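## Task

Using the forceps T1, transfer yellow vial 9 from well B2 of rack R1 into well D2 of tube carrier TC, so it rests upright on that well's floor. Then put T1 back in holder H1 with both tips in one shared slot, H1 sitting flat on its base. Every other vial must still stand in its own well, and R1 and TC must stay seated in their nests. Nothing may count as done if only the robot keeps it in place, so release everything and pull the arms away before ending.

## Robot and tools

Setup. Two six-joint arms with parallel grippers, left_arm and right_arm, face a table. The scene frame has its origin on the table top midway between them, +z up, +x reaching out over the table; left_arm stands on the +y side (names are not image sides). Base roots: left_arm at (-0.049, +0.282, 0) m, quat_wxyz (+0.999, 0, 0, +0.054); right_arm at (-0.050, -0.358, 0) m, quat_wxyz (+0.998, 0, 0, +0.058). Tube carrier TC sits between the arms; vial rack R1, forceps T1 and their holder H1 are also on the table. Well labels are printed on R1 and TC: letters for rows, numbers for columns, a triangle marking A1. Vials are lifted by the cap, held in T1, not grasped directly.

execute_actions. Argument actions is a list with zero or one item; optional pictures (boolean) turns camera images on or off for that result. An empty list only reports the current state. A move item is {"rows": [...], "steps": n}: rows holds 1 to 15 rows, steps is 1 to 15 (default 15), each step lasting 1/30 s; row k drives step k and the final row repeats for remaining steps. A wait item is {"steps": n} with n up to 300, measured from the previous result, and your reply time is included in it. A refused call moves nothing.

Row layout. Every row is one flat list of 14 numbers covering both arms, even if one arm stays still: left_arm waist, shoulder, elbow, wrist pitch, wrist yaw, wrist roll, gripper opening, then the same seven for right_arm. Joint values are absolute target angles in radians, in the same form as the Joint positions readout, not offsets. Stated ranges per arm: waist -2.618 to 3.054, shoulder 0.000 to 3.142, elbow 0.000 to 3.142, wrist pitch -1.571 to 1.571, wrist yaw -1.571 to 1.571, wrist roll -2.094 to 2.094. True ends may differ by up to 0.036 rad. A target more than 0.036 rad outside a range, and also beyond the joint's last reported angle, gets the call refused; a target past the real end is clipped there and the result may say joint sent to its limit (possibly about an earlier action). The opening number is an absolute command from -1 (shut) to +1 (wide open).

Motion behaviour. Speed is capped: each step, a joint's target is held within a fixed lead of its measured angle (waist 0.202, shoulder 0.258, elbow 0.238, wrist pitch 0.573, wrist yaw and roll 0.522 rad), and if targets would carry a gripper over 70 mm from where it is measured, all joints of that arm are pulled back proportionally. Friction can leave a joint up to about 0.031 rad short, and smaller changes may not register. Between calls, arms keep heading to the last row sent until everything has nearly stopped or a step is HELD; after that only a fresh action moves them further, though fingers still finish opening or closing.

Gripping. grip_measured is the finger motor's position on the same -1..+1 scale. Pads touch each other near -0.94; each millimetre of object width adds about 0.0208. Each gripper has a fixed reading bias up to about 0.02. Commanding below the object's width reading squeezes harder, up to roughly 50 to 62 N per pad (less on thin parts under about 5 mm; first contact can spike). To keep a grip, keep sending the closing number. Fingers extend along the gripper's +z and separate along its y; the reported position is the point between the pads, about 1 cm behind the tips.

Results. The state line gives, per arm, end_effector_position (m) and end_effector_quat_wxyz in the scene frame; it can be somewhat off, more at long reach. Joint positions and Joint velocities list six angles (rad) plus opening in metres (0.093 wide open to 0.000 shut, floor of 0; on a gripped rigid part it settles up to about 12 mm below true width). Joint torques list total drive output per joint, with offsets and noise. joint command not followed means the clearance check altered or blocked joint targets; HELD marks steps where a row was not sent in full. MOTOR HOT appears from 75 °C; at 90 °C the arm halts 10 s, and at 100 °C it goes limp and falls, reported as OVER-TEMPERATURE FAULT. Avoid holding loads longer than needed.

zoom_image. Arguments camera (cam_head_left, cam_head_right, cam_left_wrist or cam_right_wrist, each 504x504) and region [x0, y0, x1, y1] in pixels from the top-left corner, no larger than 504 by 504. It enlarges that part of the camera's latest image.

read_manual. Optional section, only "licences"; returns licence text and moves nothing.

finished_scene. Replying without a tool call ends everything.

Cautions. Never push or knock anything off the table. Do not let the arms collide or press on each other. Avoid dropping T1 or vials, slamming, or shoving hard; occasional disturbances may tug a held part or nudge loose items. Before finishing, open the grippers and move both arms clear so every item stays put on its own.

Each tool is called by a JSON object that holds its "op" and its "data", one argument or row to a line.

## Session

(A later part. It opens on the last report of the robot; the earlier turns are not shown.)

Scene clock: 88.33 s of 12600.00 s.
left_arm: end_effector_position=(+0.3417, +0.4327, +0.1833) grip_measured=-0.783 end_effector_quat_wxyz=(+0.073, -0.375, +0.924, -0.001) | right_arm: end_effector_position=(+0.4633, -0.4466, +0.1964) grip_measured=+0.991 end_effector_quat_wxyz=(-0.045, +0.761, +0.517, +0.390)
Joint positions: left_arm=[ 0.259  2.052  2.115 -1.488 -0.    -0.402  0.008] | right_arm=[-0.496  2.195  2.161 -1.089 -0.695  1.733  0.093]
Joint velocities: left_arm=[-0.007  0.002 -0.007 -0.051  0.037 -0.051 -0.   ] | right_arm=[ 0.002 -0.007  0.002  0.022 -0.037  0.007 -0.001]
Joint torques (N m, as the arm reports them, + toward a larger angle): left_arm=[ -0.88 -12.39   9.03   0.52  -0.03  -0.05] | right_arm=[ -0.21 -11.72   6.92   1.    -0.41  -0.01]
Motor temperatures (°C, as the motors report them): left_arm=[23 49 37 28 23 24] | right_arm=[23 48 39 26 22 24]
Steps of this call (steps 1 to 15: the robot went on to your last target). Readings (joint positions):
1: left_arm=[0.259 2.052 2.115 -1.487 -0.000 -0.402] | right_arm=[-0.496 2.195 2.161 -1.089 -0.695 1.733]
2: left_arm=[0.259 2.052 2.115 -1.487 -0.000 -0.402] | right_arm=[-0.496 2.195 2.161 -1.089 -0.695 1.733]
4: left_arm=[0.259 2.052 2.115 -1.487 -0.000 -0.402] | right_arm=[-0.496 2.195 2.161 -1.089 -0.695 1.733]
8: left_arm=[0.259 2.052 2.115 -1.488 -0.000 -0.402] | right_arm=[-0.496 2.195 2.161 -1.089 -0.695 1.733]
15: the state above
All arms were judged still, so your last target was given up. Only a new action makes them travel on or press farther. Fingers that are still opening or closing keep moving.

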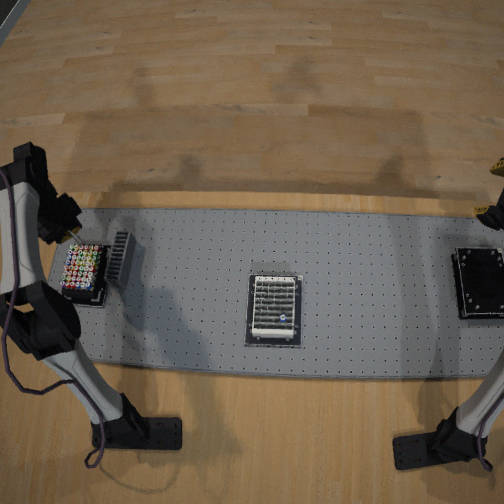

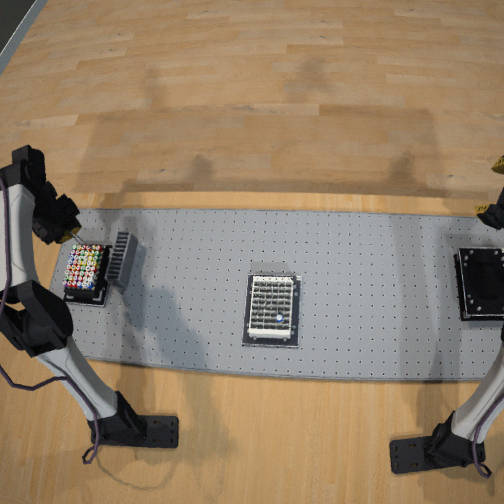

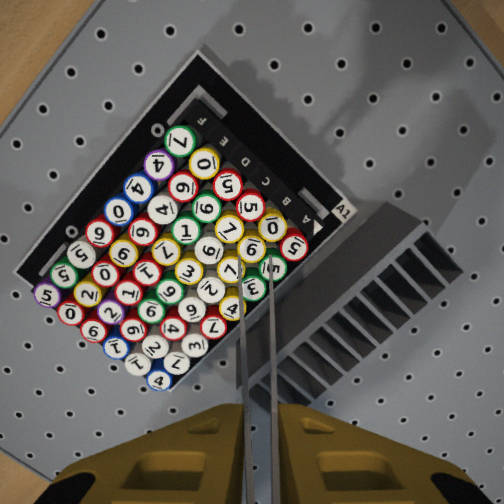

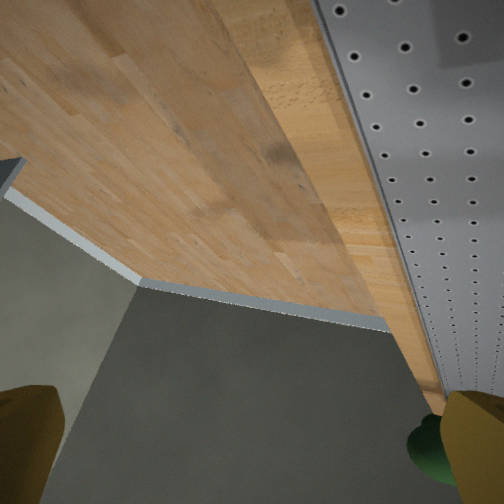

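{"op": "execute_actions", "data": {
  "actions": [
    {"rows": [[0.272,2.05,2.135,-1.495,0,-0.41,-0.775,-0.496,2.195,2.161,-1.089,-0.695,1.733,1],[0.272,2.05,2.135,-1.495,0,-0.41,-0.775,-0.496,2.195,2.161,-1.089,-0.695,1.733,1],[0.272,2.05,2.135,-1.495,0,-0.41,-0.775,-0.496,2.195,2.161,-1.089,-0.695,1.733,1],[0.272,2.05,2.135,-1.495,0,-0.41,-0.775,-0.496,2.195,2.161,-1.089,-0.695,1.733,1],[0.272,2.05,2.135,-1.495,0,-0.41,-0.775,-0.496,2.195,2.161,-1.089,-0.695,1.733,1],[0.272,2.05,2.135,-1.495,0,-0.41,-0.775,-0.496,2.195,2.161,-1.089,-0.695,1.733,1],[0.272,2.05,2.135,-1.495,0,-0.41,-0.775,-0.496,2.195,2.161,-1.089,-0.695,1.733,1],[0.272,2.05,2.135,-1.495,0,-0.41,-0.775,-0.496,2.195,2.161,-1.089,-0.695,1.733,1],[0.272,2.066,2.135,-1.495,0,-0.41,-0.775,-0.496,2.195,2.161,-1.089,-0.695,1.733,1]], "steps": 15}
  ],
  "pictures": false
}}

{"op": "execute_actions", "data": {
  "actions": [
    {"steps": 15}
  ]
}}

{"op": "zoom_image", "data": {
  "camera": "cam_left_wrist",
  "region": [160, 150, 360, 350]
}}

Scene clock: 94.53 s of 12600.00 s.
left_arm: end_effector_position=(+0.3417, +0.4327, +0.1833) grip_measured=-0.776 end_effector_quat_wxyz=(+0.073, -0.375, +0.924, -0.001) | right_arm: end_effector_position=(+0.4633, -0.4466, +0.1964) grip_measured=+0.991 end_effector_quat_wxyz=(-0.045, +0.761, +0.517, +0.390)
Joint positions: left_arm=[ 0.259  2.052  2.115 -1.488 -0.    -0.402  0.008] | right_arm=[-0.496  2.195  2.161 -1.089 -0.695  1.733  0.093]
Joint velocities: left_arm=[-0.007  0.007 -0.012 -0.007 -0.037  0.022 -0.001] | right_arm=[-0.012 -0.017  0.012  0.007  0.037 -0.051  0.   ]
Joint torques (N m, as the arm reports them, + toward a larger angle): left_arm=[  0.33 -11.17   9.16   0.54   0.05  -0.04] | right_arm=[ -0.05 -11.84   6.99   1.04  -0.34  -0.02]
Motor temperatures (°C, as the motors report them): left_arm=[23 49 38 28 23 24] | right_arm=[23 49 39 26 22 24]
Steps of this call (steps 1 to 90: nothing new was sent; then 2.70 s passed at rest; steps 91 to 105: all 15 steps of this action). Readings (joint positions):
91: left_arm=[0.259 2.052 2.115 -1.488 -0.000 -0.402] | right_arm=[-0.496 2.195 2.161 -1.089 -0.695 1.733]
92: left_arm=[0.259 2.052 2.115 -1.488 -0.000 -0.402] | right_arm=[-0.496 2.195 2.161 -1.089 -0.695 1.733]
94: left_arm=[0.259 2.052 2.115 -1.488 -0.000 -0.402] | right_arm=[-0.496 2.195 2.161 -1.089 -0.695 1.733]
98: left_arm=[0.259 2.052 2.115 -1.488 -0.000 -0.402] | right_arm=[-0.496 2.195 2.161 -1.089 -0.695 1.733]
105: the state above

Scene clock: 95.03 s of 12600.00 s.
left_arm: end_effector_position=(+0.3417, +0.4327, +0.1833) grip_measured=-0.776 end_effector_quat_wxyz=(+0.073, -0.375, +0.924, -0.001) | right_arm: end_effector_position=(+0.4633, -0.4466, +0.1964) grip_measured=+0.991 end_effector_quat_wxyz=(-0.045, +0.761, +0.517, +0.390)
Joint positions: left_arm=[ 0.259  2.052  2.115 -1.488 -0.    -0.402  0.008] | right_arm=[-0.496  2.195  2.161 -1.089 -0.695  1.733  0.093]
Joint velocities: left_arm=[-0.012  0.002 -0.012 -0.066 -0.051  0.037 -0.   ] | right_arm=[-0.007 -0.022  0.022  0.007 -0.125 -0.037 -0.   ]
Joint torques (N m, as the arm reports them, + toward a larger angle): left_arm=[  0.38 -11.13   9.19   0.54   0.03  -0.07] | right_arm=[ -0.13 -11.82   6.9    1.02  -0.34  -0.09]
Motor temperatures (°C, as the motors report them): left_arm=[23 49 38 28 23 24] | right_arm=[23 49 39 26 22 24]
Steps of this call (steps 1 to 15: the robot went on to your last target). Readings (joint positions):
1: left_arm=[0.259 2.052 2.115 -1.488 -0.000 -0.402] | right_arm=[-0.496 2.195 2.161 -1.089 -0.695 1.733]
2: left_arm=[0.259 2.052 2.115 -1.488 -0.000 -0.402] | right_arm=[-0.496 2.195 2.161 -1.089 -0.695 1.733]
4: left_arm=[0.259 2.052 2.115 -1.488 -0.000 -0.402] | right_arm=[-0.496 2.195 2.161 -1.089 -0.695 1.733]
8: left_arm=[0.259 2.052 2.115 -1.488 -0.000 -0.402] | right_arm=[-0.496 2.195 2.161 -1.089 -0.695 1.733]
15: the state above
All arms were judged still, so your last target was given up. Only a new action makes them travel on or press farther. Fingers that are still opening or closing keep moving.

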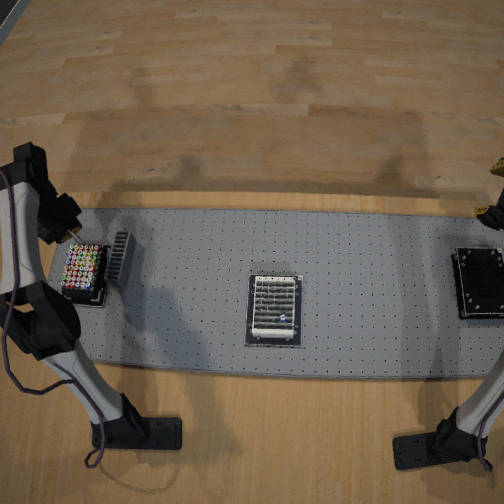

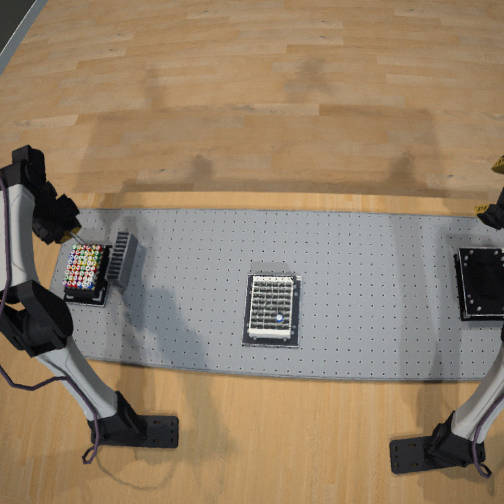

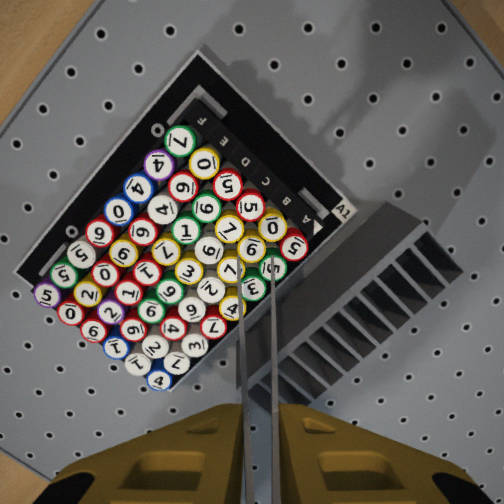

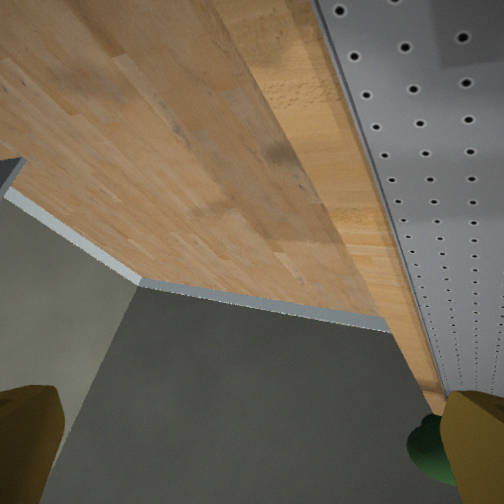

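Region (160, 150, 360, 350) of cam_left_wrist's 504x504 image, scaled by 2.520, with more detail than that image has.

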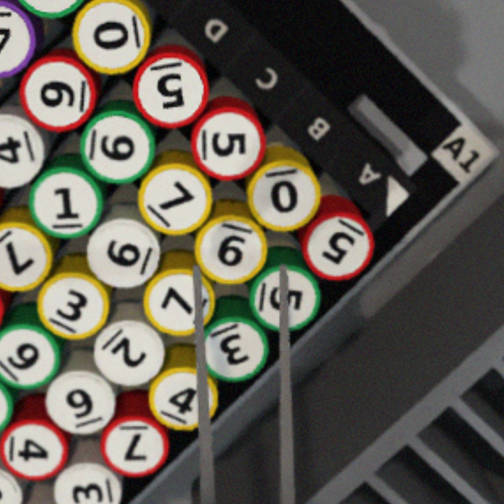

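Nothing moved. Pulse q1.

{"op": "execute_actions", "data": {
  "actions": [
    {"rows": [[0.285,2.05,2.135,-1.495,0,-0.41,-0.775,-0.496,2.195,2.161,-1.089,-0.695,1.733,1],[0.285,2.05,2.135,-1.495,0,-0.41,-0.775,-0.496,2.195,2.161,-1.089,-0.695,1.733,1],[0.268,2.05,2.135,-1.495,0,-0.41,-0.775,-0.496,2.195,2.161,-1.089,-0.695,1.733,1],[0.268,2.05,2.135,-1.495,0,-0.41,-0.775,-0.496,2.195,2.161,-1.089,-0.695,1.733,1],[0.268,2.05,2.135,-1.495,0,-0.41,-0.775,-0.496,2.195,2.161,-1.089,-0.695,1.733,1],[0.268,2.05,2.135,-1.495,0,-0.41,-0.775,-0.496,2.195,2.161,-1.089,-0.695,1.733,1],[0.268,2.075,2.135,-1.495,0,-0.41,-0.775,-0.496,2.195,2.161,-1.089,-0.695,1.733,1]], "steps": 15}
  ],
  "pictures": false
}}

{"op": "execute_actions", "data": {
  "actions": [
    {"steps": 15}
  ]
}}

{"op": "zoom_image", "data": {
  "camera": "cam_left_wrist",
  "region": [160, 150, 360, 350]
}}

Scene clock: 99.37 s of 12600.00 s.
left_arm: end_effector_position=(+0.3416, +0.4359, +0.1760) grip_measured=-0.776 end_effector_quat_wxyz=(+0.064, -0.378, +0.923, -0.001) | right_arm: end_effector_position=(+0.4633, -0.4466, +0.1964) grip_measured=+0.991 end_effector_quat_wxyz=(-0.045, +0.761, +0.517, +0.390)
Joint positions: left_arm=[ 0.266  2.07   2.115 -1.488 -0.    -0.402  0.008] | right_arm=[-0.496  2.195  2.161 -1.089 -0.695  1.733  0.093]
Joint velocities: left_arm=[-0.007  0.007 -0.007 -0.022 -0.007 -0.007 -0.001] | right_arm=[ 0.007  0.012 -0.002  0.007 -0.022 -0.037  0.001]
Joint torques (N m, as the arm reports them, + toward a larger angle): left_arm=[ -0.26 -11.91   9.18   0.51  -0.04  -0.07] | right_arm=[ -0.16 -11.88   6.97   1.02  -0.37  -0.06]
Motor temperatures (°C, as the motors report them): left_arm=[23 49 38 28 23 24] | right_arm=[23 49 39 26 22 24]
Steps of this call (steps 1 to 90: nothing new was sent; then 0.83 s passed at rest; steps 91 to 105: all 15 steps of this action). Readings (joint positions):
91: left_arm=[0.261 2.052 2.115 -1.488 -0.000 -0.402] | right_arm=[-0.496 2.195 2.161 -1.089 -0.695 1.733]
92: left_arm=[0.263 2.052 2.115 -1.488 -0.000 -0.402] | right_arm=[-0.496 2.195 2.161 -1.089 -0.695 1.733]
94: left_arm=[0.266 2.052 2.115 -1.488 -0.000 -0.402] | right_arm=[-0.496 2.195 2.161 -1.089 -0.695 1.733]
98: left_arm=[0.266 2.055 2.115 -1.488 -0.000 -0.402] | right_arm=[-0.496 2.195 2.161 -1.089 -0.695 1.733]
105: the state above

Scene clock: 99.87 s of 12600.00 s.
left_arm: end_effector_position=(+0.3416, +0.4359, +0.1760) grip_measured=-0.776 end_effector_quat_wxyz=(+0.064, -0.378, +0.923, -0.001) | right_arm: end_effector_position=(+0.4633, -0.4466, +0.1964) grip_measured=+0.991 end_effector_quat_wxyz=(-0.045, +0.761, +0.517, +0.390)
Joint positions: left_arm=[ 0.266  2.07   2.115 -1.488 -0.    -0.402  0.008] | right_arm=[-0.496  2.195  2.161 -1.089 -0.695  1.733  0.093]
Joint velocities: left_arm=[-0.002  0.012 -0.012  0.095  0.037 -0.022 -0.001] | right_arm=[-0.012 -0.002  0.022  0.037 -0.037 -0.007 -0.001]
Joint torques (N m, as the arm reports them, + toward a larger angle): left_arm=[ -0.26 -11.9    9.17   0.5    0.05  -0.02] | right_arm=[ -0.04 -11.77   6.88   1.02  -0.35   0.01]
Motor temperatures (°C, as the motors report them): left_arm=[23 49 38 28 23 24] | right_arm=[23 49 39 26 22 24]
Steps of this call (steps 1 to 15: the robot went on to your last target). Readings (joint positions):
1: left_arm=[0.266 2.070 2.115 -1.488 -0.000 -0.402] | right_arm=[-0.496 2.195 2.161 -1.089 -0.695 1.733]
2: left_arm=[0.266 2.070 2.115 -1.488 -0.000 -0.402] | right_arm=[-0.496 2.195 2.161 -1.089 -0.695 1.733]
4: left_arm=[0.266 2.070 2.115 -1.488 -0.000 -0.402] | right_arm=[-0.496 2.195 2.161 -1.089 -0.695 1.733]
8: left_arm=[0.266 2.070 2.115 -1.488 -0.000 -0.402] | right_arm=[-0.496 2.195 2.161 -1.089 -0.695 1.733]
15: the state above
All arms were judged still, so your last target was given up. Only a new action makes them travel on or press farther. Fingers that are still opening or closing keep moving.

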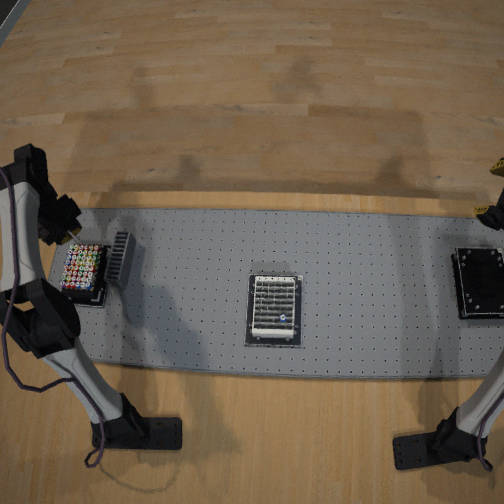

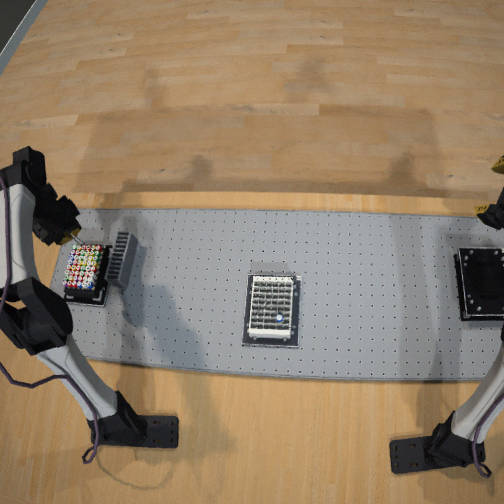

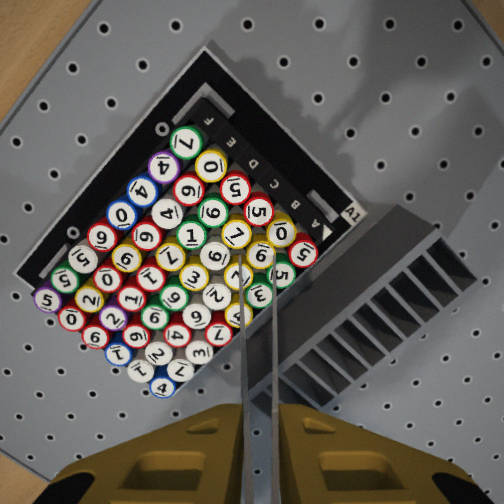

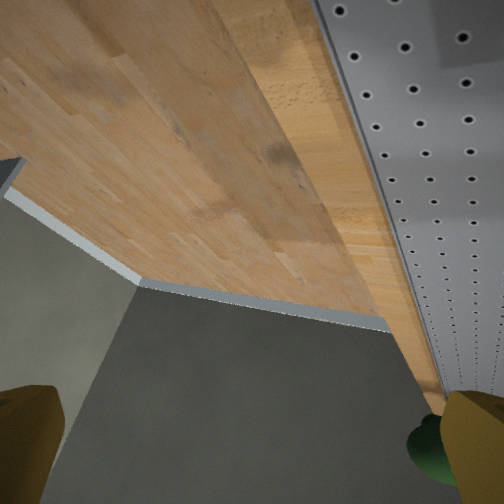

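Region (160, 150, 360, 350) of cam_left_wrist's 504x504 image, scaled by 2.520, with more detail than that image has.

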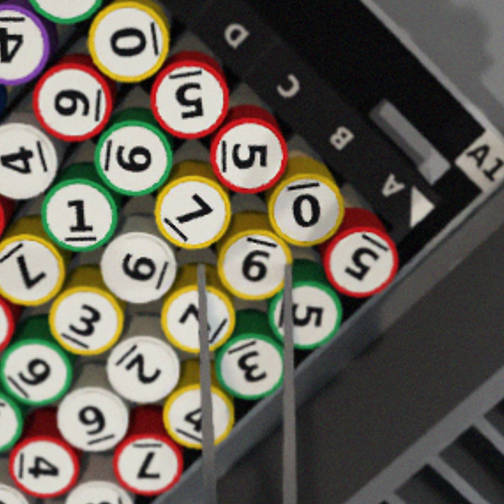

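{"op": "execute_actions", "data": {
  "actions": [
    {"rows": [[0.245,2.07,2.135,-1.495,0,-0.41,-0.775,-0.496,2.195,2.161,-1.089,-0.695,1.733,1],[0.262,2.07,2.135,-1.495,0,-0.41,-0.775,-0.496,2.195,2.161,-1.089,-0.695,1.733,1],[0.262,2.07,2.135,-1.495,0,-0.41,-0.775,-0.496,2.195,2.161,-1.089,-0.695,1.733,1],[0.262,2.07,2.135,-1.495,0,-0.41,-0.775,-0.496,2.195,2.161,-1.089,-0.695,1.733,1],[0.262,2.07,2.135,-1.495,0,-0.41,-0.775,-0.496,2.195,2.161,-1.089,-0.695,1.733,1],[0.262,2.095,2.135,-1.495,0,-0.41,-0.775,-0.496,2.195,2.161,-1.089,-0.695,1.733,1]], "steps": 15}
  ],
  "pictures": false
}}

{"op": "execute_actions", "data": {
  "actions": [
    {"steps": 15}
  ]
}}

{"op": "zoom_image", "data": {
  "camera": "cam_left_wrist",
  "region": [160, 150, 360, 350]
}}

Scene clock: 105.20 s of 12600.00 s.
left_arm: end_effector_position=(+0.3421, +0.4354, +0.1741) grip_measured=-0.776 end_effector_quat_wxyz=(+0.062, -0.378, +0.924, -0.001) | right_arm: end_effector_position=(+0.4633, -0.4466, +0.1964) grip_measured=+0.991 end_effector_quat_wxyz=(-0.045, +0.761, +0.517, +0.390)
Joint positions: left_arm=[ 0.265  2.074  2.115 -1.488 -0.    -0.402  0.008] | right_arm=[-0.496  2.195  2.161 -1.089 -0.695  1.733  0.093]
Joint velocities: left_arm=[-0.007 -0.027  0.007 -0.066  0.022 -0.095  0.   ] | right_arm=[-0.002 -0.007  0.002 -0.007  0.022  0.022 -0.   ]
Joint torques (N m, as the arm reports them, + toward a larger angle): left_arm=[ -0.89 -10.66   8.96   0.53   0.04  -0.08] | right_arm=[ -0.04 -11.71   7.07   1.05  -0.35  -0.06]
Motor temperatures (°C, as the motors report them): left_arm=[23 49 38 28 23 24] | right_arm=[23 49 39 26 22 24]
Steps of this call (steps 1 to 90: nothing new was sent; then 1.83 s passed at rest; steps 91 to 105: all 15 steps of this action). Readings (joint positions):
91: left_arm=[0.265 2.070 2.115 -1.488 -0.000 -0.402] | right_arm=[-0.496 2.195 2.161 -1.089 -0.695 1.733]
92: left_arm=[0.265 2.070 2.115 -1.488 -0.000 -0.402] | right_arm=[-0.496 2.195 2.161 -1.089 -0.695 1.733]
94: left_arm=[0.265 2.070 2.115 -1.488 -0.000 -0.402] | right_arm=[-0.496 2.195 2.161 -1.089 -0.695 1.733]
98: left_arm=[0.265 2.073 2.115 -1.488 -0.000 -0.402] | right_arm=[-0.496 2.195 2.161 -1.089 -0.695 1.733]
105: the state above

Scene clock: 105.70 s of 12600.00 s.
left_arm: end_effector_position=(+0.3421, +0.4354, +0.1741) grip_measured=-0.776 end_effector_quat_wxyz=(+0.062, -0.378, +0.924, -0.001) | right_arm: end_effector_position=(+0.4633, -0.4466, +0.1964) grip_measured=+0.991 end_effector_quat_wxyz=(-0.045, +0.761, +0.517, +0.390)
Joint positions: left_arm=[ 0.265  2.074  2.115 -1.488 -0.    -0.402  0.008] | right_arm=[-0.496  2.195  2.161 -1.089 -0.695  1.733  0.093]
Joint velocities: left_arm=[ 0.002  0.007 -0.002  0.066 -0.066 -0.022 -0.   ] | right_arm=[ 0.002 -0.012 -0.012 -0.037  0.022 -0.022 -0.   ]
Joint torques (N m, as the arm reports them, + toward a larger angle): left_arm=[ -0.94 -10.8    9.28   0.5    0.03  -0.02] | right_arm=[ -0.3  -11.66   6.76   1.    -0.37  -0.04]
Motor temperatures (°C, as the motors report them): left_arm=[23 49 38 28 23 24] | right_arm=[23 49 39 26 22 24]
Steps of this call (steps 1 to 15: the robot went on to your last target). Readings (joint positions):
1: left_arm=[0.265 2.074 2.115 -1.488 -0.000 -0.402] | right_arm=[-0.496 2.195 2.161 -1.089 -0.695 1.733]
2: left_arm=[0.265 2.074 2.115 -1.488 -0.000 -0.402] | right_arm=[-0.496 2.195 2.161 -1.089 -0.695 1.733]
4: left_arm=[0.265 2.074 2.115 -1.488 -0.000 -0.402] | right_arm=[-0.496 2.195 2.161 -1.089 -0.695 1.733]
8: left_arm=[0.265 2.074 2.115 -1.488 -0.000 -0.402] | right_arm=[-0.496 2.195 2.161 -1.089 -0.695 1.733]
15: the state above
All arms were judged still, so your last target was given up. Only a new action makes them travel on or press farther. Fingers that are still opening or closing keep moving.

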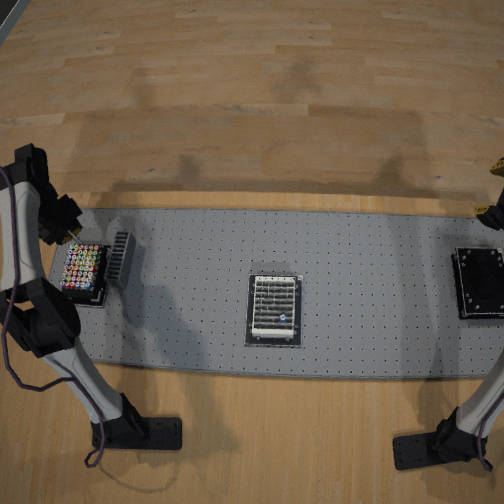

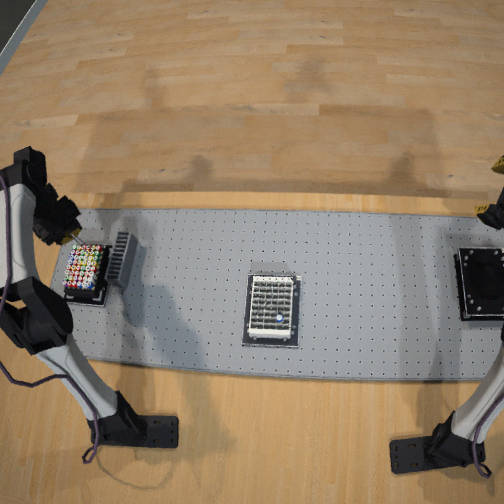

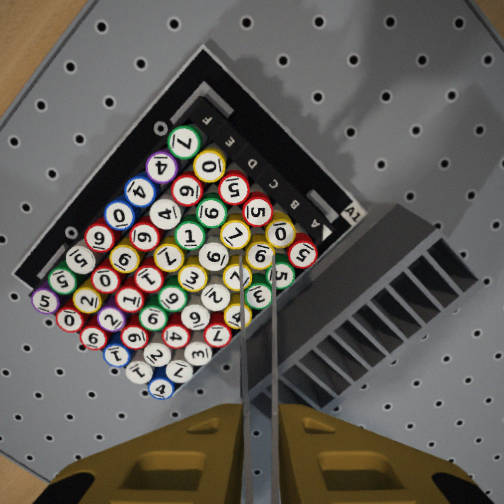

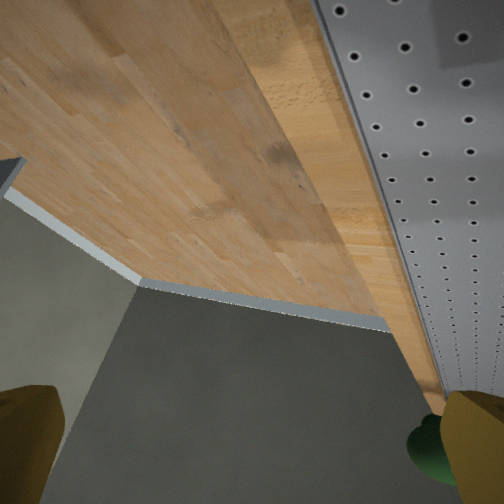

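Region (160, 150, 360, 350) of cam_left_wrist's 504x504 image, scaled by 2.520, with more detail than that image has.

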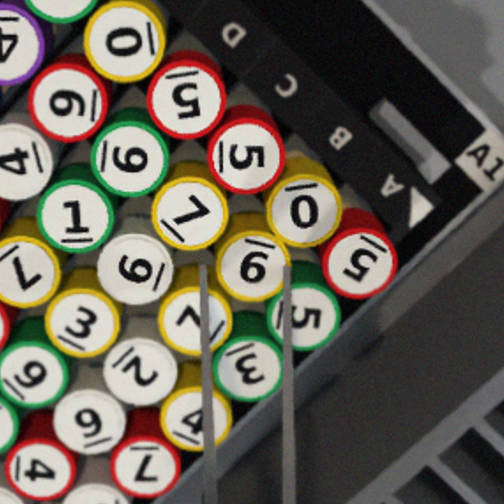

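{"op": "execute_actions", "data": {
  "actions": [
    {"rows": [[0.265,2.045,2.135,-1.495,0,-0.41,-0.768,-0.496,2.195,2.161,-1.089,-0.695,1.733,1],[0.265,2.045,2.135,-1.495,0,-0.41,-0.768,-0.496,2.195,2.161,-1.089,-0.695,1.733,1],[0.265,2.045,2.135,-1.495,0,-0.41,-0.768,-0.496,2.195,2.161,-1.089,-0.695,1.733,1],[0.265,2.045,2.135,-1.495,0,-0.41,-0.768,-0.496,2.195,2.161,-1.089,-0.695,1.733,1],[0.265,2.045,2.135,-1.495,0,-0.41,-0.768,-0.496,2.195,2.161,-1.089,-0.695,1.733,1],[0.265,2.045,2.135,-1.495,0,-0.41,-0.768,-0.496,2.195,2.161,-1.089,-0.695,1.733,1],[0.243,2.045,2.135,-1.495,0,-0.41,-0.768,-0.496,2.195,2.161,-1.089,-0.695,1.733,1],[0.243,2.045,2.135,-1.495,0,-0.41,-0.768,-0.496,2.195,2.161,-1.089,-0.695,1.733,1],[0.26,2.045,2.135,-1.495,0,-0.41,-0.768,-0.496,2.195,2.161,-1.089,-0.695,1.733,1]], "steps": 15}
  ],
  "pictures": true
}}

{"op": "zoom_image", "data": {
  "camera": "cam_left_wrist",
  "region": [160, 150, 360, 350]
}}

Scene clock: 111.53 s of 12600.00 s.
left_arm: end_effector_position=(+0.3422, +0.4335, +0.1782) grip_measured=-0.769 end_effector_quat_wxyz=(+0.067, -0.376, +0.924, -0.001) | right_arm: end_effector_position=(+0.4633, -0.4466, +0.1964) grip_measured=+0.991 end_effector_quat_wxyz=(-0.045, +0.761, +0.517, +0.390)
Joint positions: left_arm=[ 0.261  2.064  2.115 -1.488 -0.    -0.403  0.008] | right_arm=[-0.496  2.195  2.161 -1.089 -0.695  1.733  0.093]
Joint velocities: left_arm=[-0.012  0.007  0.002  0.037 -0.081  0.037 -0.001] | right_arm=[-0.017  0.002  0.002  0.022 -0.051 -0.022  0.   ]
Joint torques (N m, as the arm reports them, + toward a larger angle): left_arm=[ -0.5  -14.     9.27   0.51   0.03   0.  ] | right_arm=[ -0.16 -11.76   7.02   1.    -0.39  -0.04]
Motor temperatures (°C, as the motors report them): left_arm=[23 49 39 28 23 24] | right_arm=[23 50 39 26 22 24]
Steps of this call (steps 1 to 90: nothing new was sent; then 2.33 s passed at rest; steps 91 to 105: all 15 steps of this action). Readings (joint positions):
91: left_arm=[0.265 2.073 2.115 -1.488 -0.000 -0.402] | right_arm=[-0.496 2.195 2.161 -1.089 -0.695 1.733]
92: left_arm=[0.265 2.071 2.115 -1.488 -0.000 -0.402] | right_arm=[-0.496 2.195 2.161 -1.089 -0.695 1.733]
94: left_arm=[0.265 2.066 2.115 -1.488 -0.000 -0.402] | right_arm=[-0.496 2.195 2.161 -1.089 -0.695 1.733]
98: left_arm=[0.262 2.064 2.115 -1.488 -0.000 -0.403] | right_arm=[-0.496 2.195 2.161 -1.089 -0.695 1.733]
105: the state above

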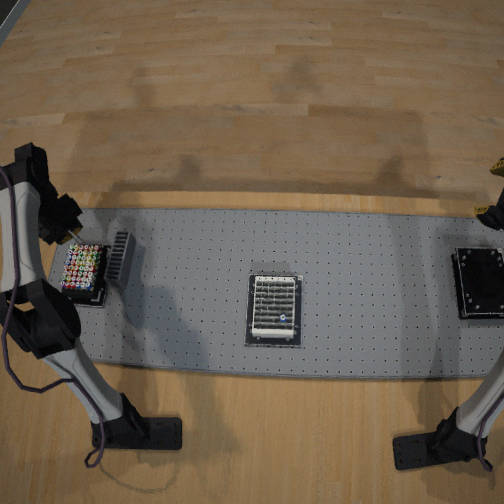

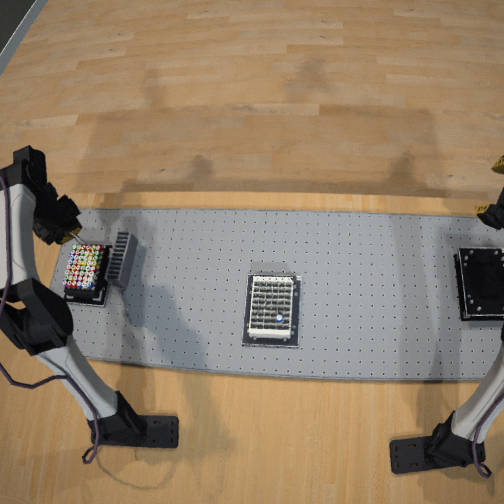

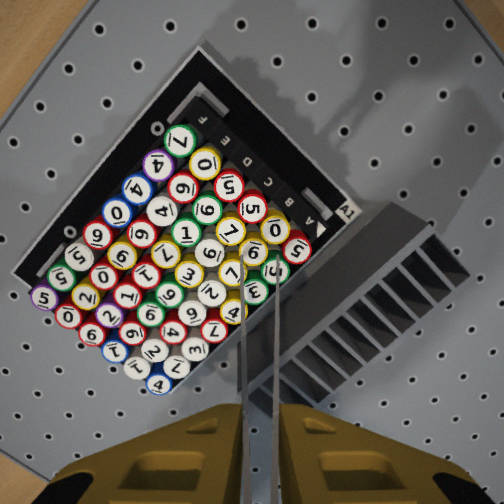

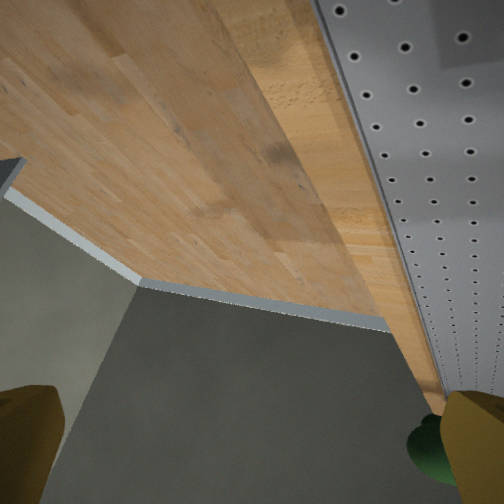

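Region (160, 150, 360, 350) of cam_left_wrist's 504x504 image, scaled by 2.520, with more detail than that image has.

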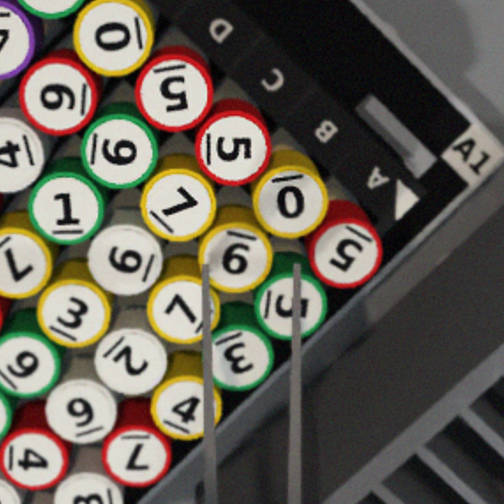

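{"op": "execute_actions", "data": {
  "actions": [
    {"rows": [[0.281,2.064,2.135,-1.495,0,-0.41,-0.77,-0.496,2.195,2.161,-1.089,-0.695,1.733,1],[0.281,2.064,2.135,-1.495,0,-0.41,-0.77,-0.496,2.195,2.161,-1.089,-0.695,1.733,1],[0.264,2.064,2.135,-1.495,0,-0.41,-0.77,-0.496,2.195,2.161,-1.089,-0.695,1.733,1]], "steps": 10}
  ],
  "pictures": false
}}

Scene clock: 114.27 s of 12600.00 s.
left_arm: end_effector_position=(+0.3416, +0.4349, +0.1782) grip_measured=-0.769 end_effector_quat_wxyz=(+0.067, -0.377, +0.924, -0.001) | right_arm: end_effector_position=(+0.4633, -0.4466, +0.1964) grip_measured=+0.991 end_effector_quat_wxyz=(-0.045, +0.761, +0.517, +0.390)
Joint positions: left_arm=[ 0.264  2.064  2.115 -1.488 -0.    -0.403  0.008] | right_arm=[-0.496  2.195  2.161 -1.089 -0.695  1.733  0.093]
Joint velocities: left_arm=[ 0.007 -0.002  0.007  0.037 -0.007 -0.022  0.001] | right_arm=[-0.002  0.017 -0.002  0.007  0.007  0.022  0.   ]
Joint torques (N m, as the arm reports them, + toward a larger angle): left_arm=[ -0.59 -12.4    9.33   0.53  -0.03   0.  ] | right_arm=[ -0.06 -11.76   7.     1.02  -0.33  -0.04]
Motor temperatures (°C, as the motors report them): left_arm=[23 49 39 28 23 24] | right_arm=[23 50 39 26 22 24]
Steps of this call (steps 1 to 15: the robot went on to your last target; steps 16 to 72: nothing new was sent; steps 73 to 82: all 10 steps of this action). Readings (joint positions):
73: left_arm=[0.262 2.064 2.115 -1.488 -0.000 -0.403] | right_arm=[-0.496 2.195 2.161 -1.089 -0.695 1.733]
74: left_arm=[0.263 2.064 2.115 -1.488 -0.000 -0.403] | right_arm=[-0.496 2.195 2.161 -1.089 -0.695 1.733]
76: left_arm=[0.264 2.064 2.115 -1.488 -0.000 -0.403] | right_arm=[-0.496 2.195 2.161 -1.089 -0.695 1.733]
80: left_arm=[0.264 2.064 2.115 -1.488 -0.000 -0.403] | right_arm=[-0.496 2.195 2.161 -1.089 -0.695 1.733]
82: the state above

{"op": "execute_actions", "data": {
  "actions": [
    {"rows": [[0.264,2.1,2.135,-1.495,0,-0.41,-0.77,-0.496,2.195,2.161,-1.089,-0.695,1.733,1]], "steps": 15}
  ],
  "pictures": true
}}

{"op": "zoom_image", "data": {
  "camera": "cam_left_wrist",
  "region": [160, 150, 360, 350]
}}

Scene clock: 119.40 s of 12600.00 s.
left_arm: end_effector_position=(+0.3439, +0.4358, +0.1651) grip_measured=-0.769 end_effector_quat_wxyz=(+0.051, -0.378, +0.925, -0.001) | right_arm: end_effector_position=(+0.4633, -0.4466, +0.1964) grip_measured=+0.991 end_effector_quat_wxyz=(-0.045, +0.761, +0.517, +0.390)
Joint positions: left_arm=[ 0.264  2.099  2.118 -1.488 -0.    -0.403  0.008] | right_arm=[-0.496  2.195  2.161 -1.089 -0.695  1.733  0.093]
Joint velocities: left_arm=[-0.012 -0.007  0.017 -0.037 -0.037  0.022  0.001] | right_arm=[-0.002 -0.007  0.007 -0.022 -0.037 -0.007  0.001]
Joint torques (N m, as the arm reports them, + toward a larger angle): left_arm=[ -0.64 -12.62   8.9    0.49   0.03  -0.02] | right_arm=[  0.02 -11.65   6.88   1.    -0.34  -0.04]
Motor temperatures (°C, as the motors report them): left_arm=[23 50 39 28 23 24] | right_arm=[23 50 39 26 22 24]
Steps of this call (steps 1 to 15: the robot went on to your last target; steps 16 to 90: nothing new was sent; then 1.63 s passed at rest; steps 91 to 105: all 15 steps of this action). Readings (joint positions):
91: left_arm=[0.264 2.066 2.116 -1.488 -0.000 -0.403] | right_arm=[-0.496 2.195 2.161 -1.089 -0.695 1.733]
92: left_arm=[0.264 2.070 2.117 -1.488 -0.000 -0.403] | right_arm=[-0.496 2.195 2.161 -1.089 -0.695 1.733]
94: left_arm=[0.264 2.081 2.118 -1.488 -0.000 -0.403] | right_arm=[-0.496 2.195 2.161 -1.089 -0.695 1.733]
98: left_arm=[0.264 2.098 2.118 -1.488 -0.000 -0.403] | right_arm=[-0.496 2.195 2.161 -1.089 -0.695 1.733]
105: the state above

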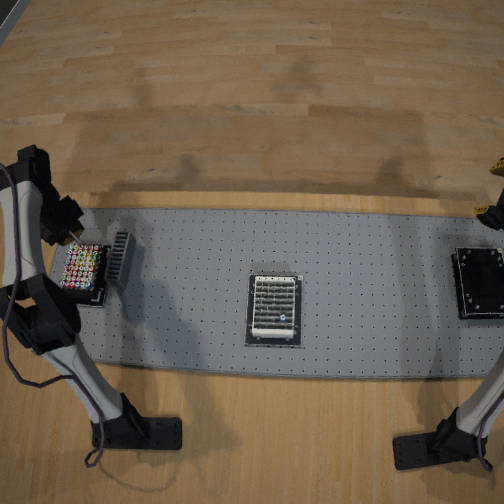

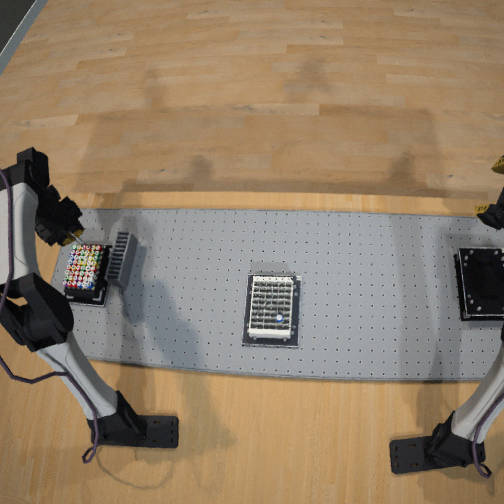

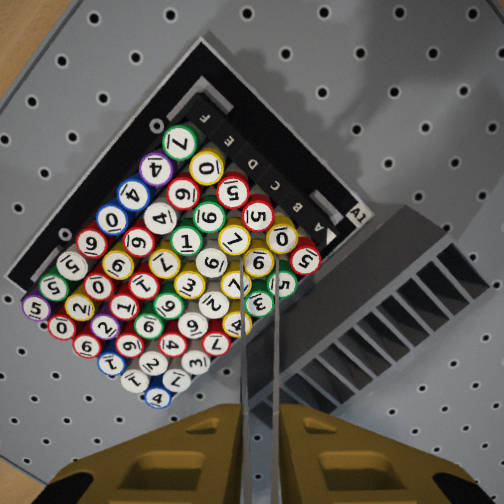

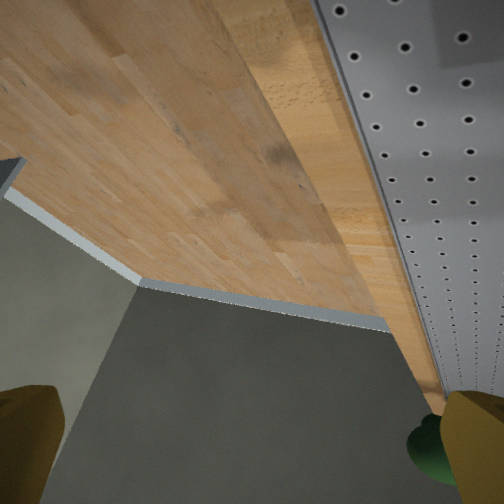

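Region (160, 150, 360, 350) of cam_left_wrist's 504x504 image, scaled by 2.520, with more detail than that image has.

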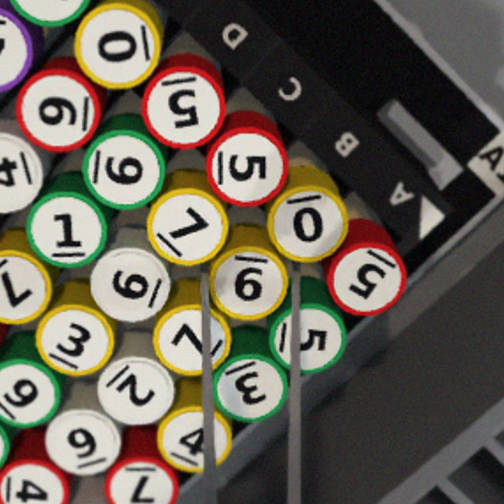

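{"op": "execute_actions", "data": {
  "actions": [
    {"rows": [[0.264,2.1,2.135,-1.495,0,-0.41,-0.81,-0.496,2.195,2.161,-1.089,-0.695,1.733,1],[0.264,2.1,2.135,-1.495,0,-0.41,-0.85,-0.496,2.195,2.161,-1.089,-0.695,1.733,1],[0.264,2.1,2.135,-1.495,0,-0.41,-0.87,-0.496,2.195,2.161,-1.089,-0.695,1.733,1],[0.264,2.1,2.135,-1.495,0,-0.41,-0.87,-0.496,2.195,2.161,-1.089,-0.695,1.733,1],[0.264,2.1,2.135,-1.495,0,-0.41,-0.87,-0.496,2.195,2.161,-1.089,-0.695,1.733,1],[0.264,2.1,2.135,-1.495,0,-0.41,-0.87,-0.496,2.195,2.161,-1.089,-0.695,1.733,1],[0.264,2.07,2.135,-1.495,0,-0.41,-0.87,-0.496,2.195,2.161,-1.089,-0.695,1.733,1],[0.264,2.07,2.135,-1.495,0,-0.41,-0.87,-0.496,2.195,2.161,-1.089,-0.695,1.733,1],[0.264,2.055,2.135,-1.495,0,-0.41,-0.87,-0.496,2.195,2.161,-1.089,-0.695,1.733,1],[0.264,2.055,2.135,-1.495,0,-0.41,-0.87,-0.496,2.195,2.161,-1.089,-0.695,1.733,1],[0.264,2.04,2.135,-1.495,0,-0.41,-0.87,-0.496,2.195,2.161,-1.089,-0.695,1.733,1],[0.264,2.04,2.135,-1.495,0,-0.41,-0.87,-0.496,2.195,2.161,-1.089,-0.695,1.733,1],[0.264,2.025,2.135,-1.495,0,-0.41,-0.87,-0.496,2.195,2.161,-1.089,-0.695,1.733,1],[0.264,2.025,2.135,-1.495,0,-0.41,-0.87,-0.496,2.195,2.161,-1.089,-0.695,1.733,1],[0.264,2.01,2.135,-1.495,0,-0.41,-0.87,-0.496,2.195,2.161,-1.089,-0.695,1.733,1]], "steps": 15}
  ],
  "pictures": false
}}

{"op": "execute_actions", "data": {
  "actions": [
    {"rows": [[0.264,2.01,2.135,-1.495,0,-0.41,-0.87,-0.496,2.195,2.161,-1.089,-0.695,1.733,1],[0.264,1.995,2.135,-1.505,0,-0.41,-0.87,-0.496,2.195,2.161,-1.089,-0.695,1.733,1],[0.264,1.995,2.135,-1.505,0,-0.41,-0.87,-0.496,2.195,2.161,-1.089,-0.695,1.733,1],[0.264,1.98,2.135,-1.515,0,-0.41,-0.87,-0.496,2.195,2.161,-1.089,-0.695,1.733,1],[0.264,1.98,2.135,-1.515,0,-0.41,-0.87,-0.496,2.195,2.161,-1.089,-0.695,1.733,1],[0.264,1.965,2.135,-1.525,0,-0.41,-0.87,-0.496,2.195,2.161,-1.089,-0.695,1.733,1],[0.264,1.965,2.135,-1.525,0,-0.41,-0.87,-0.496,2.195,2.161,-1.089,-0.695,1.733,1],[0.264,1.95,2.135,-1.535,0,-0.41,-0.87,-0.496,2.195,2.161,-1.089,-0.695,1.733,1],[0.264,1.95,2.135,-1.535,0,-0.41,-0.87,-0.496,2.195,2.161,-1.089,-0.695,1.733,1],[0.264,1.935,2.135,-1.545,0,-0.41,-0.87,-0.496,2.195,2.161,-1.089,-0.695,1.733,1],[0.264,1.935,2.135,-1.545,0,-0.41,-0.87,-0.496,2.195,2.161,-1.089,-0.695,1.733,1],[0.264,1.92,2.135,-1.55,0,-0.41,-0.87,-0.496,2.195,2.161,-1.089,-0.695,1.733,1]], "steps": 15}
  ],
  "pictures": false
}}

{"op": "execute_actions", "data": {
  "actions": [
    {"steps": 15}
  ]
}}

{"op": "zoom_image", "data": {
  "camera": "cam_head_left",
  "region": [210, 240, 340, 370]
}}

Scene clock: 129.67 s of 12600.00 s.
left_arm: end_effector_position=(+0.3412, +0.4347, +0.1832) grip_measured=-0.862 end_effector_quat_wxyz=(+0.073, -0.377, +0.923, -0.001) | right_arm: end_effector_position=(+0.4633, -0.4466, +0.1964) grip_measured=+0.991 end_effector_quat_wxyz=(-0.045, +0.761, +0.517, +0.390)
Joint positions: left_arm=[ 0.264  2.053  2.118 -1.489 -0.    -0.403  0.004] | right_arm=[-0.496  2.195  2.161 -1.089 -0.695  1.733  0.093]
Joint velocities: left_arm=[ 0.012 -0.295 -0.017  0.007 -0.022  0.007 -0.002] | right_arm=[ 0.002  0.002  0.002 -0.007 -0.037  0.022  0.   ]
Joint torques (N m, as the arm reports them, + toward a larger angle): left_arm=[ -0.6  -14.63   8.95   0.54   0.01  -0.06] | right_arm=[ -0.05 -11.78   7.     1.02  -0.39  -0.11]
Motor temperatures (°C, as the motors report them): left_arm=[23 50 39 28 23 24] | right_arm=[23 51 39 26 22 24]
Steps of this call (steps 1 to 15: the robot went on to your last target; steps 16 to 90: nothing new was sent; then 6.77 s passed at rest; steps 91 to 105: all 15 steps of this action). Readings (joint positions):
91: left_arm=[0.264 2.099 2.118 -1.488 -0.000 -0.403] | right_arm=[-0.496 2.195 2.161 -1.089 -0.695 1.733]
92: left_arm=[0.264 2.099 2.118 -1.488 -0.000 -0.403] | right_arm=[-0.496 2.195 2.161 -1.089 -0.695 1.733]
94: left_arm=[0.264 2.099 2.118 -1.488 -0.000 -0.403] | right_arm=[-0.496 2.195 2.161 -1.089 -0.695 1.733]
98: left_arm=[0.264 2.099 2.118 -1.488 -0.000 -0.403] | right_arm=[-0.496 2.195 2.161 -1.089 -0.695 1.733]
105: the state above

Scene clock: 130.17 s of 12600.00 s.
left_arm: end_effector_position=(+0.3222, +0.4273, +0.2260) grip_measured=-0.862 end_effector_quat_wxyz=(+0.110, -0.376, +0.920, -0.001) | right_arm: end_effector_position=(+0.4633, -0.4466, +0.1964) grip_measured=+0.991 end_effector_quat_wxyz=(-0.045, +0.761, +0.517, +0.390)
Joint positions: left_arm=[ 0.264  1.939  2.118 -1.53  -0.    -0.403  0.004] | right_arm=[-0.496  2.195  2.161 -1.089 -0.695  1.733  0.093]
Joint velocities: left_arm=[-0.007 -0.125 -0.002 -0.095 -0.007  0.081 -0.   ] | right_arm=[-0.007  0.002  0.017 -0.007  0.037  0.022 -0.002]
Joint torques (N m, as the arm reports them, + toward a larger angle): left_arm=[ -0.66 -12.09   8.75   0.69   0.03  -0.03] | right_arm=[ -0.02 -11.89   7.     1.07  -0.32  -0.03]
Motor temperatures (°C, as the motors report them): left_arm=[23 50 39 28 23 24] | right_arm=[23 51 39 26 22 24]
Steps of this call (steps 1 to 15: all 15 steps of this action). Readings (joint positions):
1: left_arm=[0.264 2.043 2.118 -1.489 -0.000 -0.403] | right_arm=[-0.496 2.195 2.161 -1.089 -0.695 1.733]
2: left_arm=[0.264 2.033 2.118 -1.490 -0.000 -0.403] | right_arm=[-0.496 2.195 2.161 -1.089 -0.695 1.733]
4: left_arm=[0.264 2.015 2.118 -1.495 -0.000 -0.403] | right_arm=[-0.496 2.195 2.161 -1.089 -0.695 1.733]
8: left_arm=[0.264 1.985 2.118 -1.506 -0.000 -0.403] | right_arm=[-0.496 2.195 2.161 -1.089 -0.695 1.733]
15: the state above

Scene clock: 130.67 s of 12600.00 s.
left_arm: end_effector_position=(+0.3197, +0.4263, +0.2280) grip_measured=-0.862 end_effector_quat_wxyz=(+0.109, -0.376, +0.920, -0.001) | right_arm: end_effector_position=(+0.4633, -0.4466, +0.1964) grip_measured=+0.991 end_effector_quat_wxyz=(-0.045, +0.761, +0.517, +0.390)
Joint positions: left_arm=[ 0.264  1.932  2.118 -1.538 -0.    -0.403  0.004] | right_arm=[-0.496  2.195  2.161 -1.089 -0.695  1.733  0.093]
Joint velocities: left_arm=[-0.002 -0.007 -0.012 -0.051 -0.022 -0.007 -0.001] | right_arm=[ 0.012 -0.007 -0.002 -0.007 -0.037 -0.022 -0.001]
Joint torques (N m, as the arm reports them, + toward a larger angle): left_arm=[ -0.76 -11.88   8.69   0.66   0.03  -0.07] | right_arm=[  0.07 -11.9    6.73   1.03  -0.41  -0.01]
Motor temperatures (°C, as the motors report them): left_arm=[23 50 39 28 23 24] | right_arm=[23 51 39 26 22 24]
Steps of this call (steps 1 to 15: the robot went on to your last target). Readings (joint positions):
1: left_arm=[0.264 1.935 2.118 -1.533 -0.000 -0.403] | right_arm=[-0.496 2.195 2.161 -1.089 -0.695 1.733]
2: left_arm=[0.264 1.933 2.118 -1.534 -0.000 -0.403] | right_arm=[-0.496 2.195 2.161 -1.089 -0.695 1.733]
4: left_arm=[0.264 1.932 2.118 -1.536 -0.000 -0.403] | right_arm=[-0.496 2.195 2.161 -1.089 -0.695 1.733]
8: left_arm=[0.264 1.932 2.118 -1.538 -0.000 -0.403] | right_arm=[-0.496 2.195 2.161 -1.089 -0.695 1.733]
15: the state above
All arms were judged still, so your last target was given up. Only a new action makes them travel on or press farther. Fingers that are still opening or closing keep moving.

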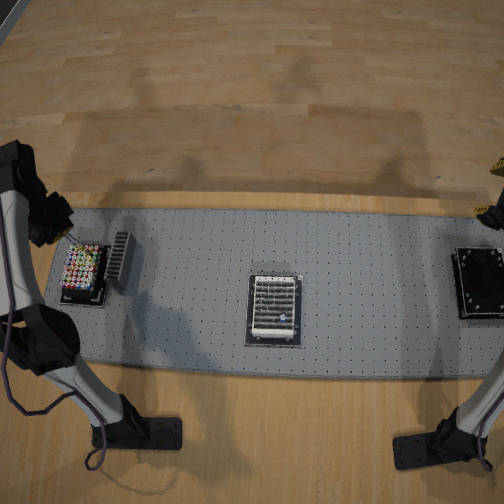

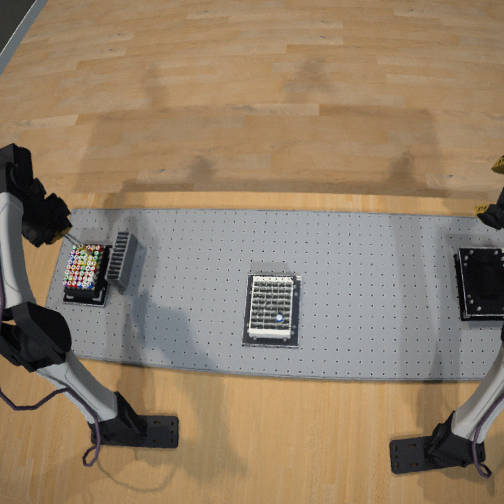

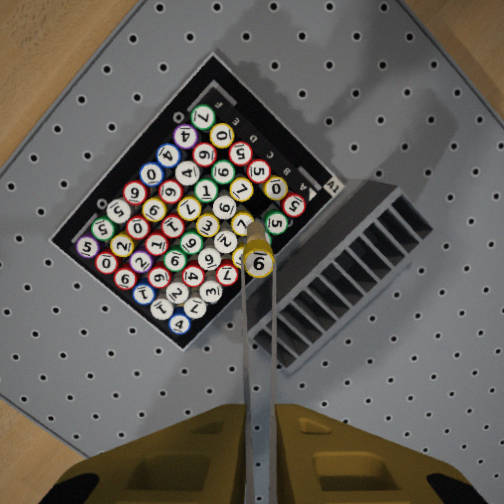

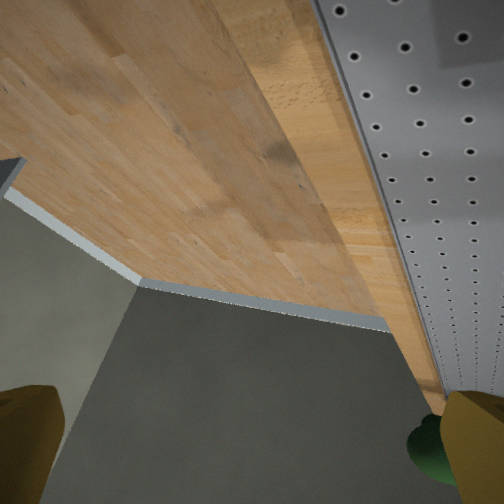

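Region (210, 240, 340, 370) of cam_head_left's 504x504 image, scaled by 3.877, with more detail than that image has.

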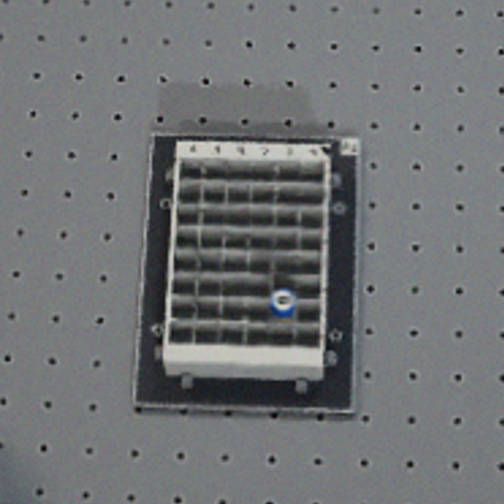

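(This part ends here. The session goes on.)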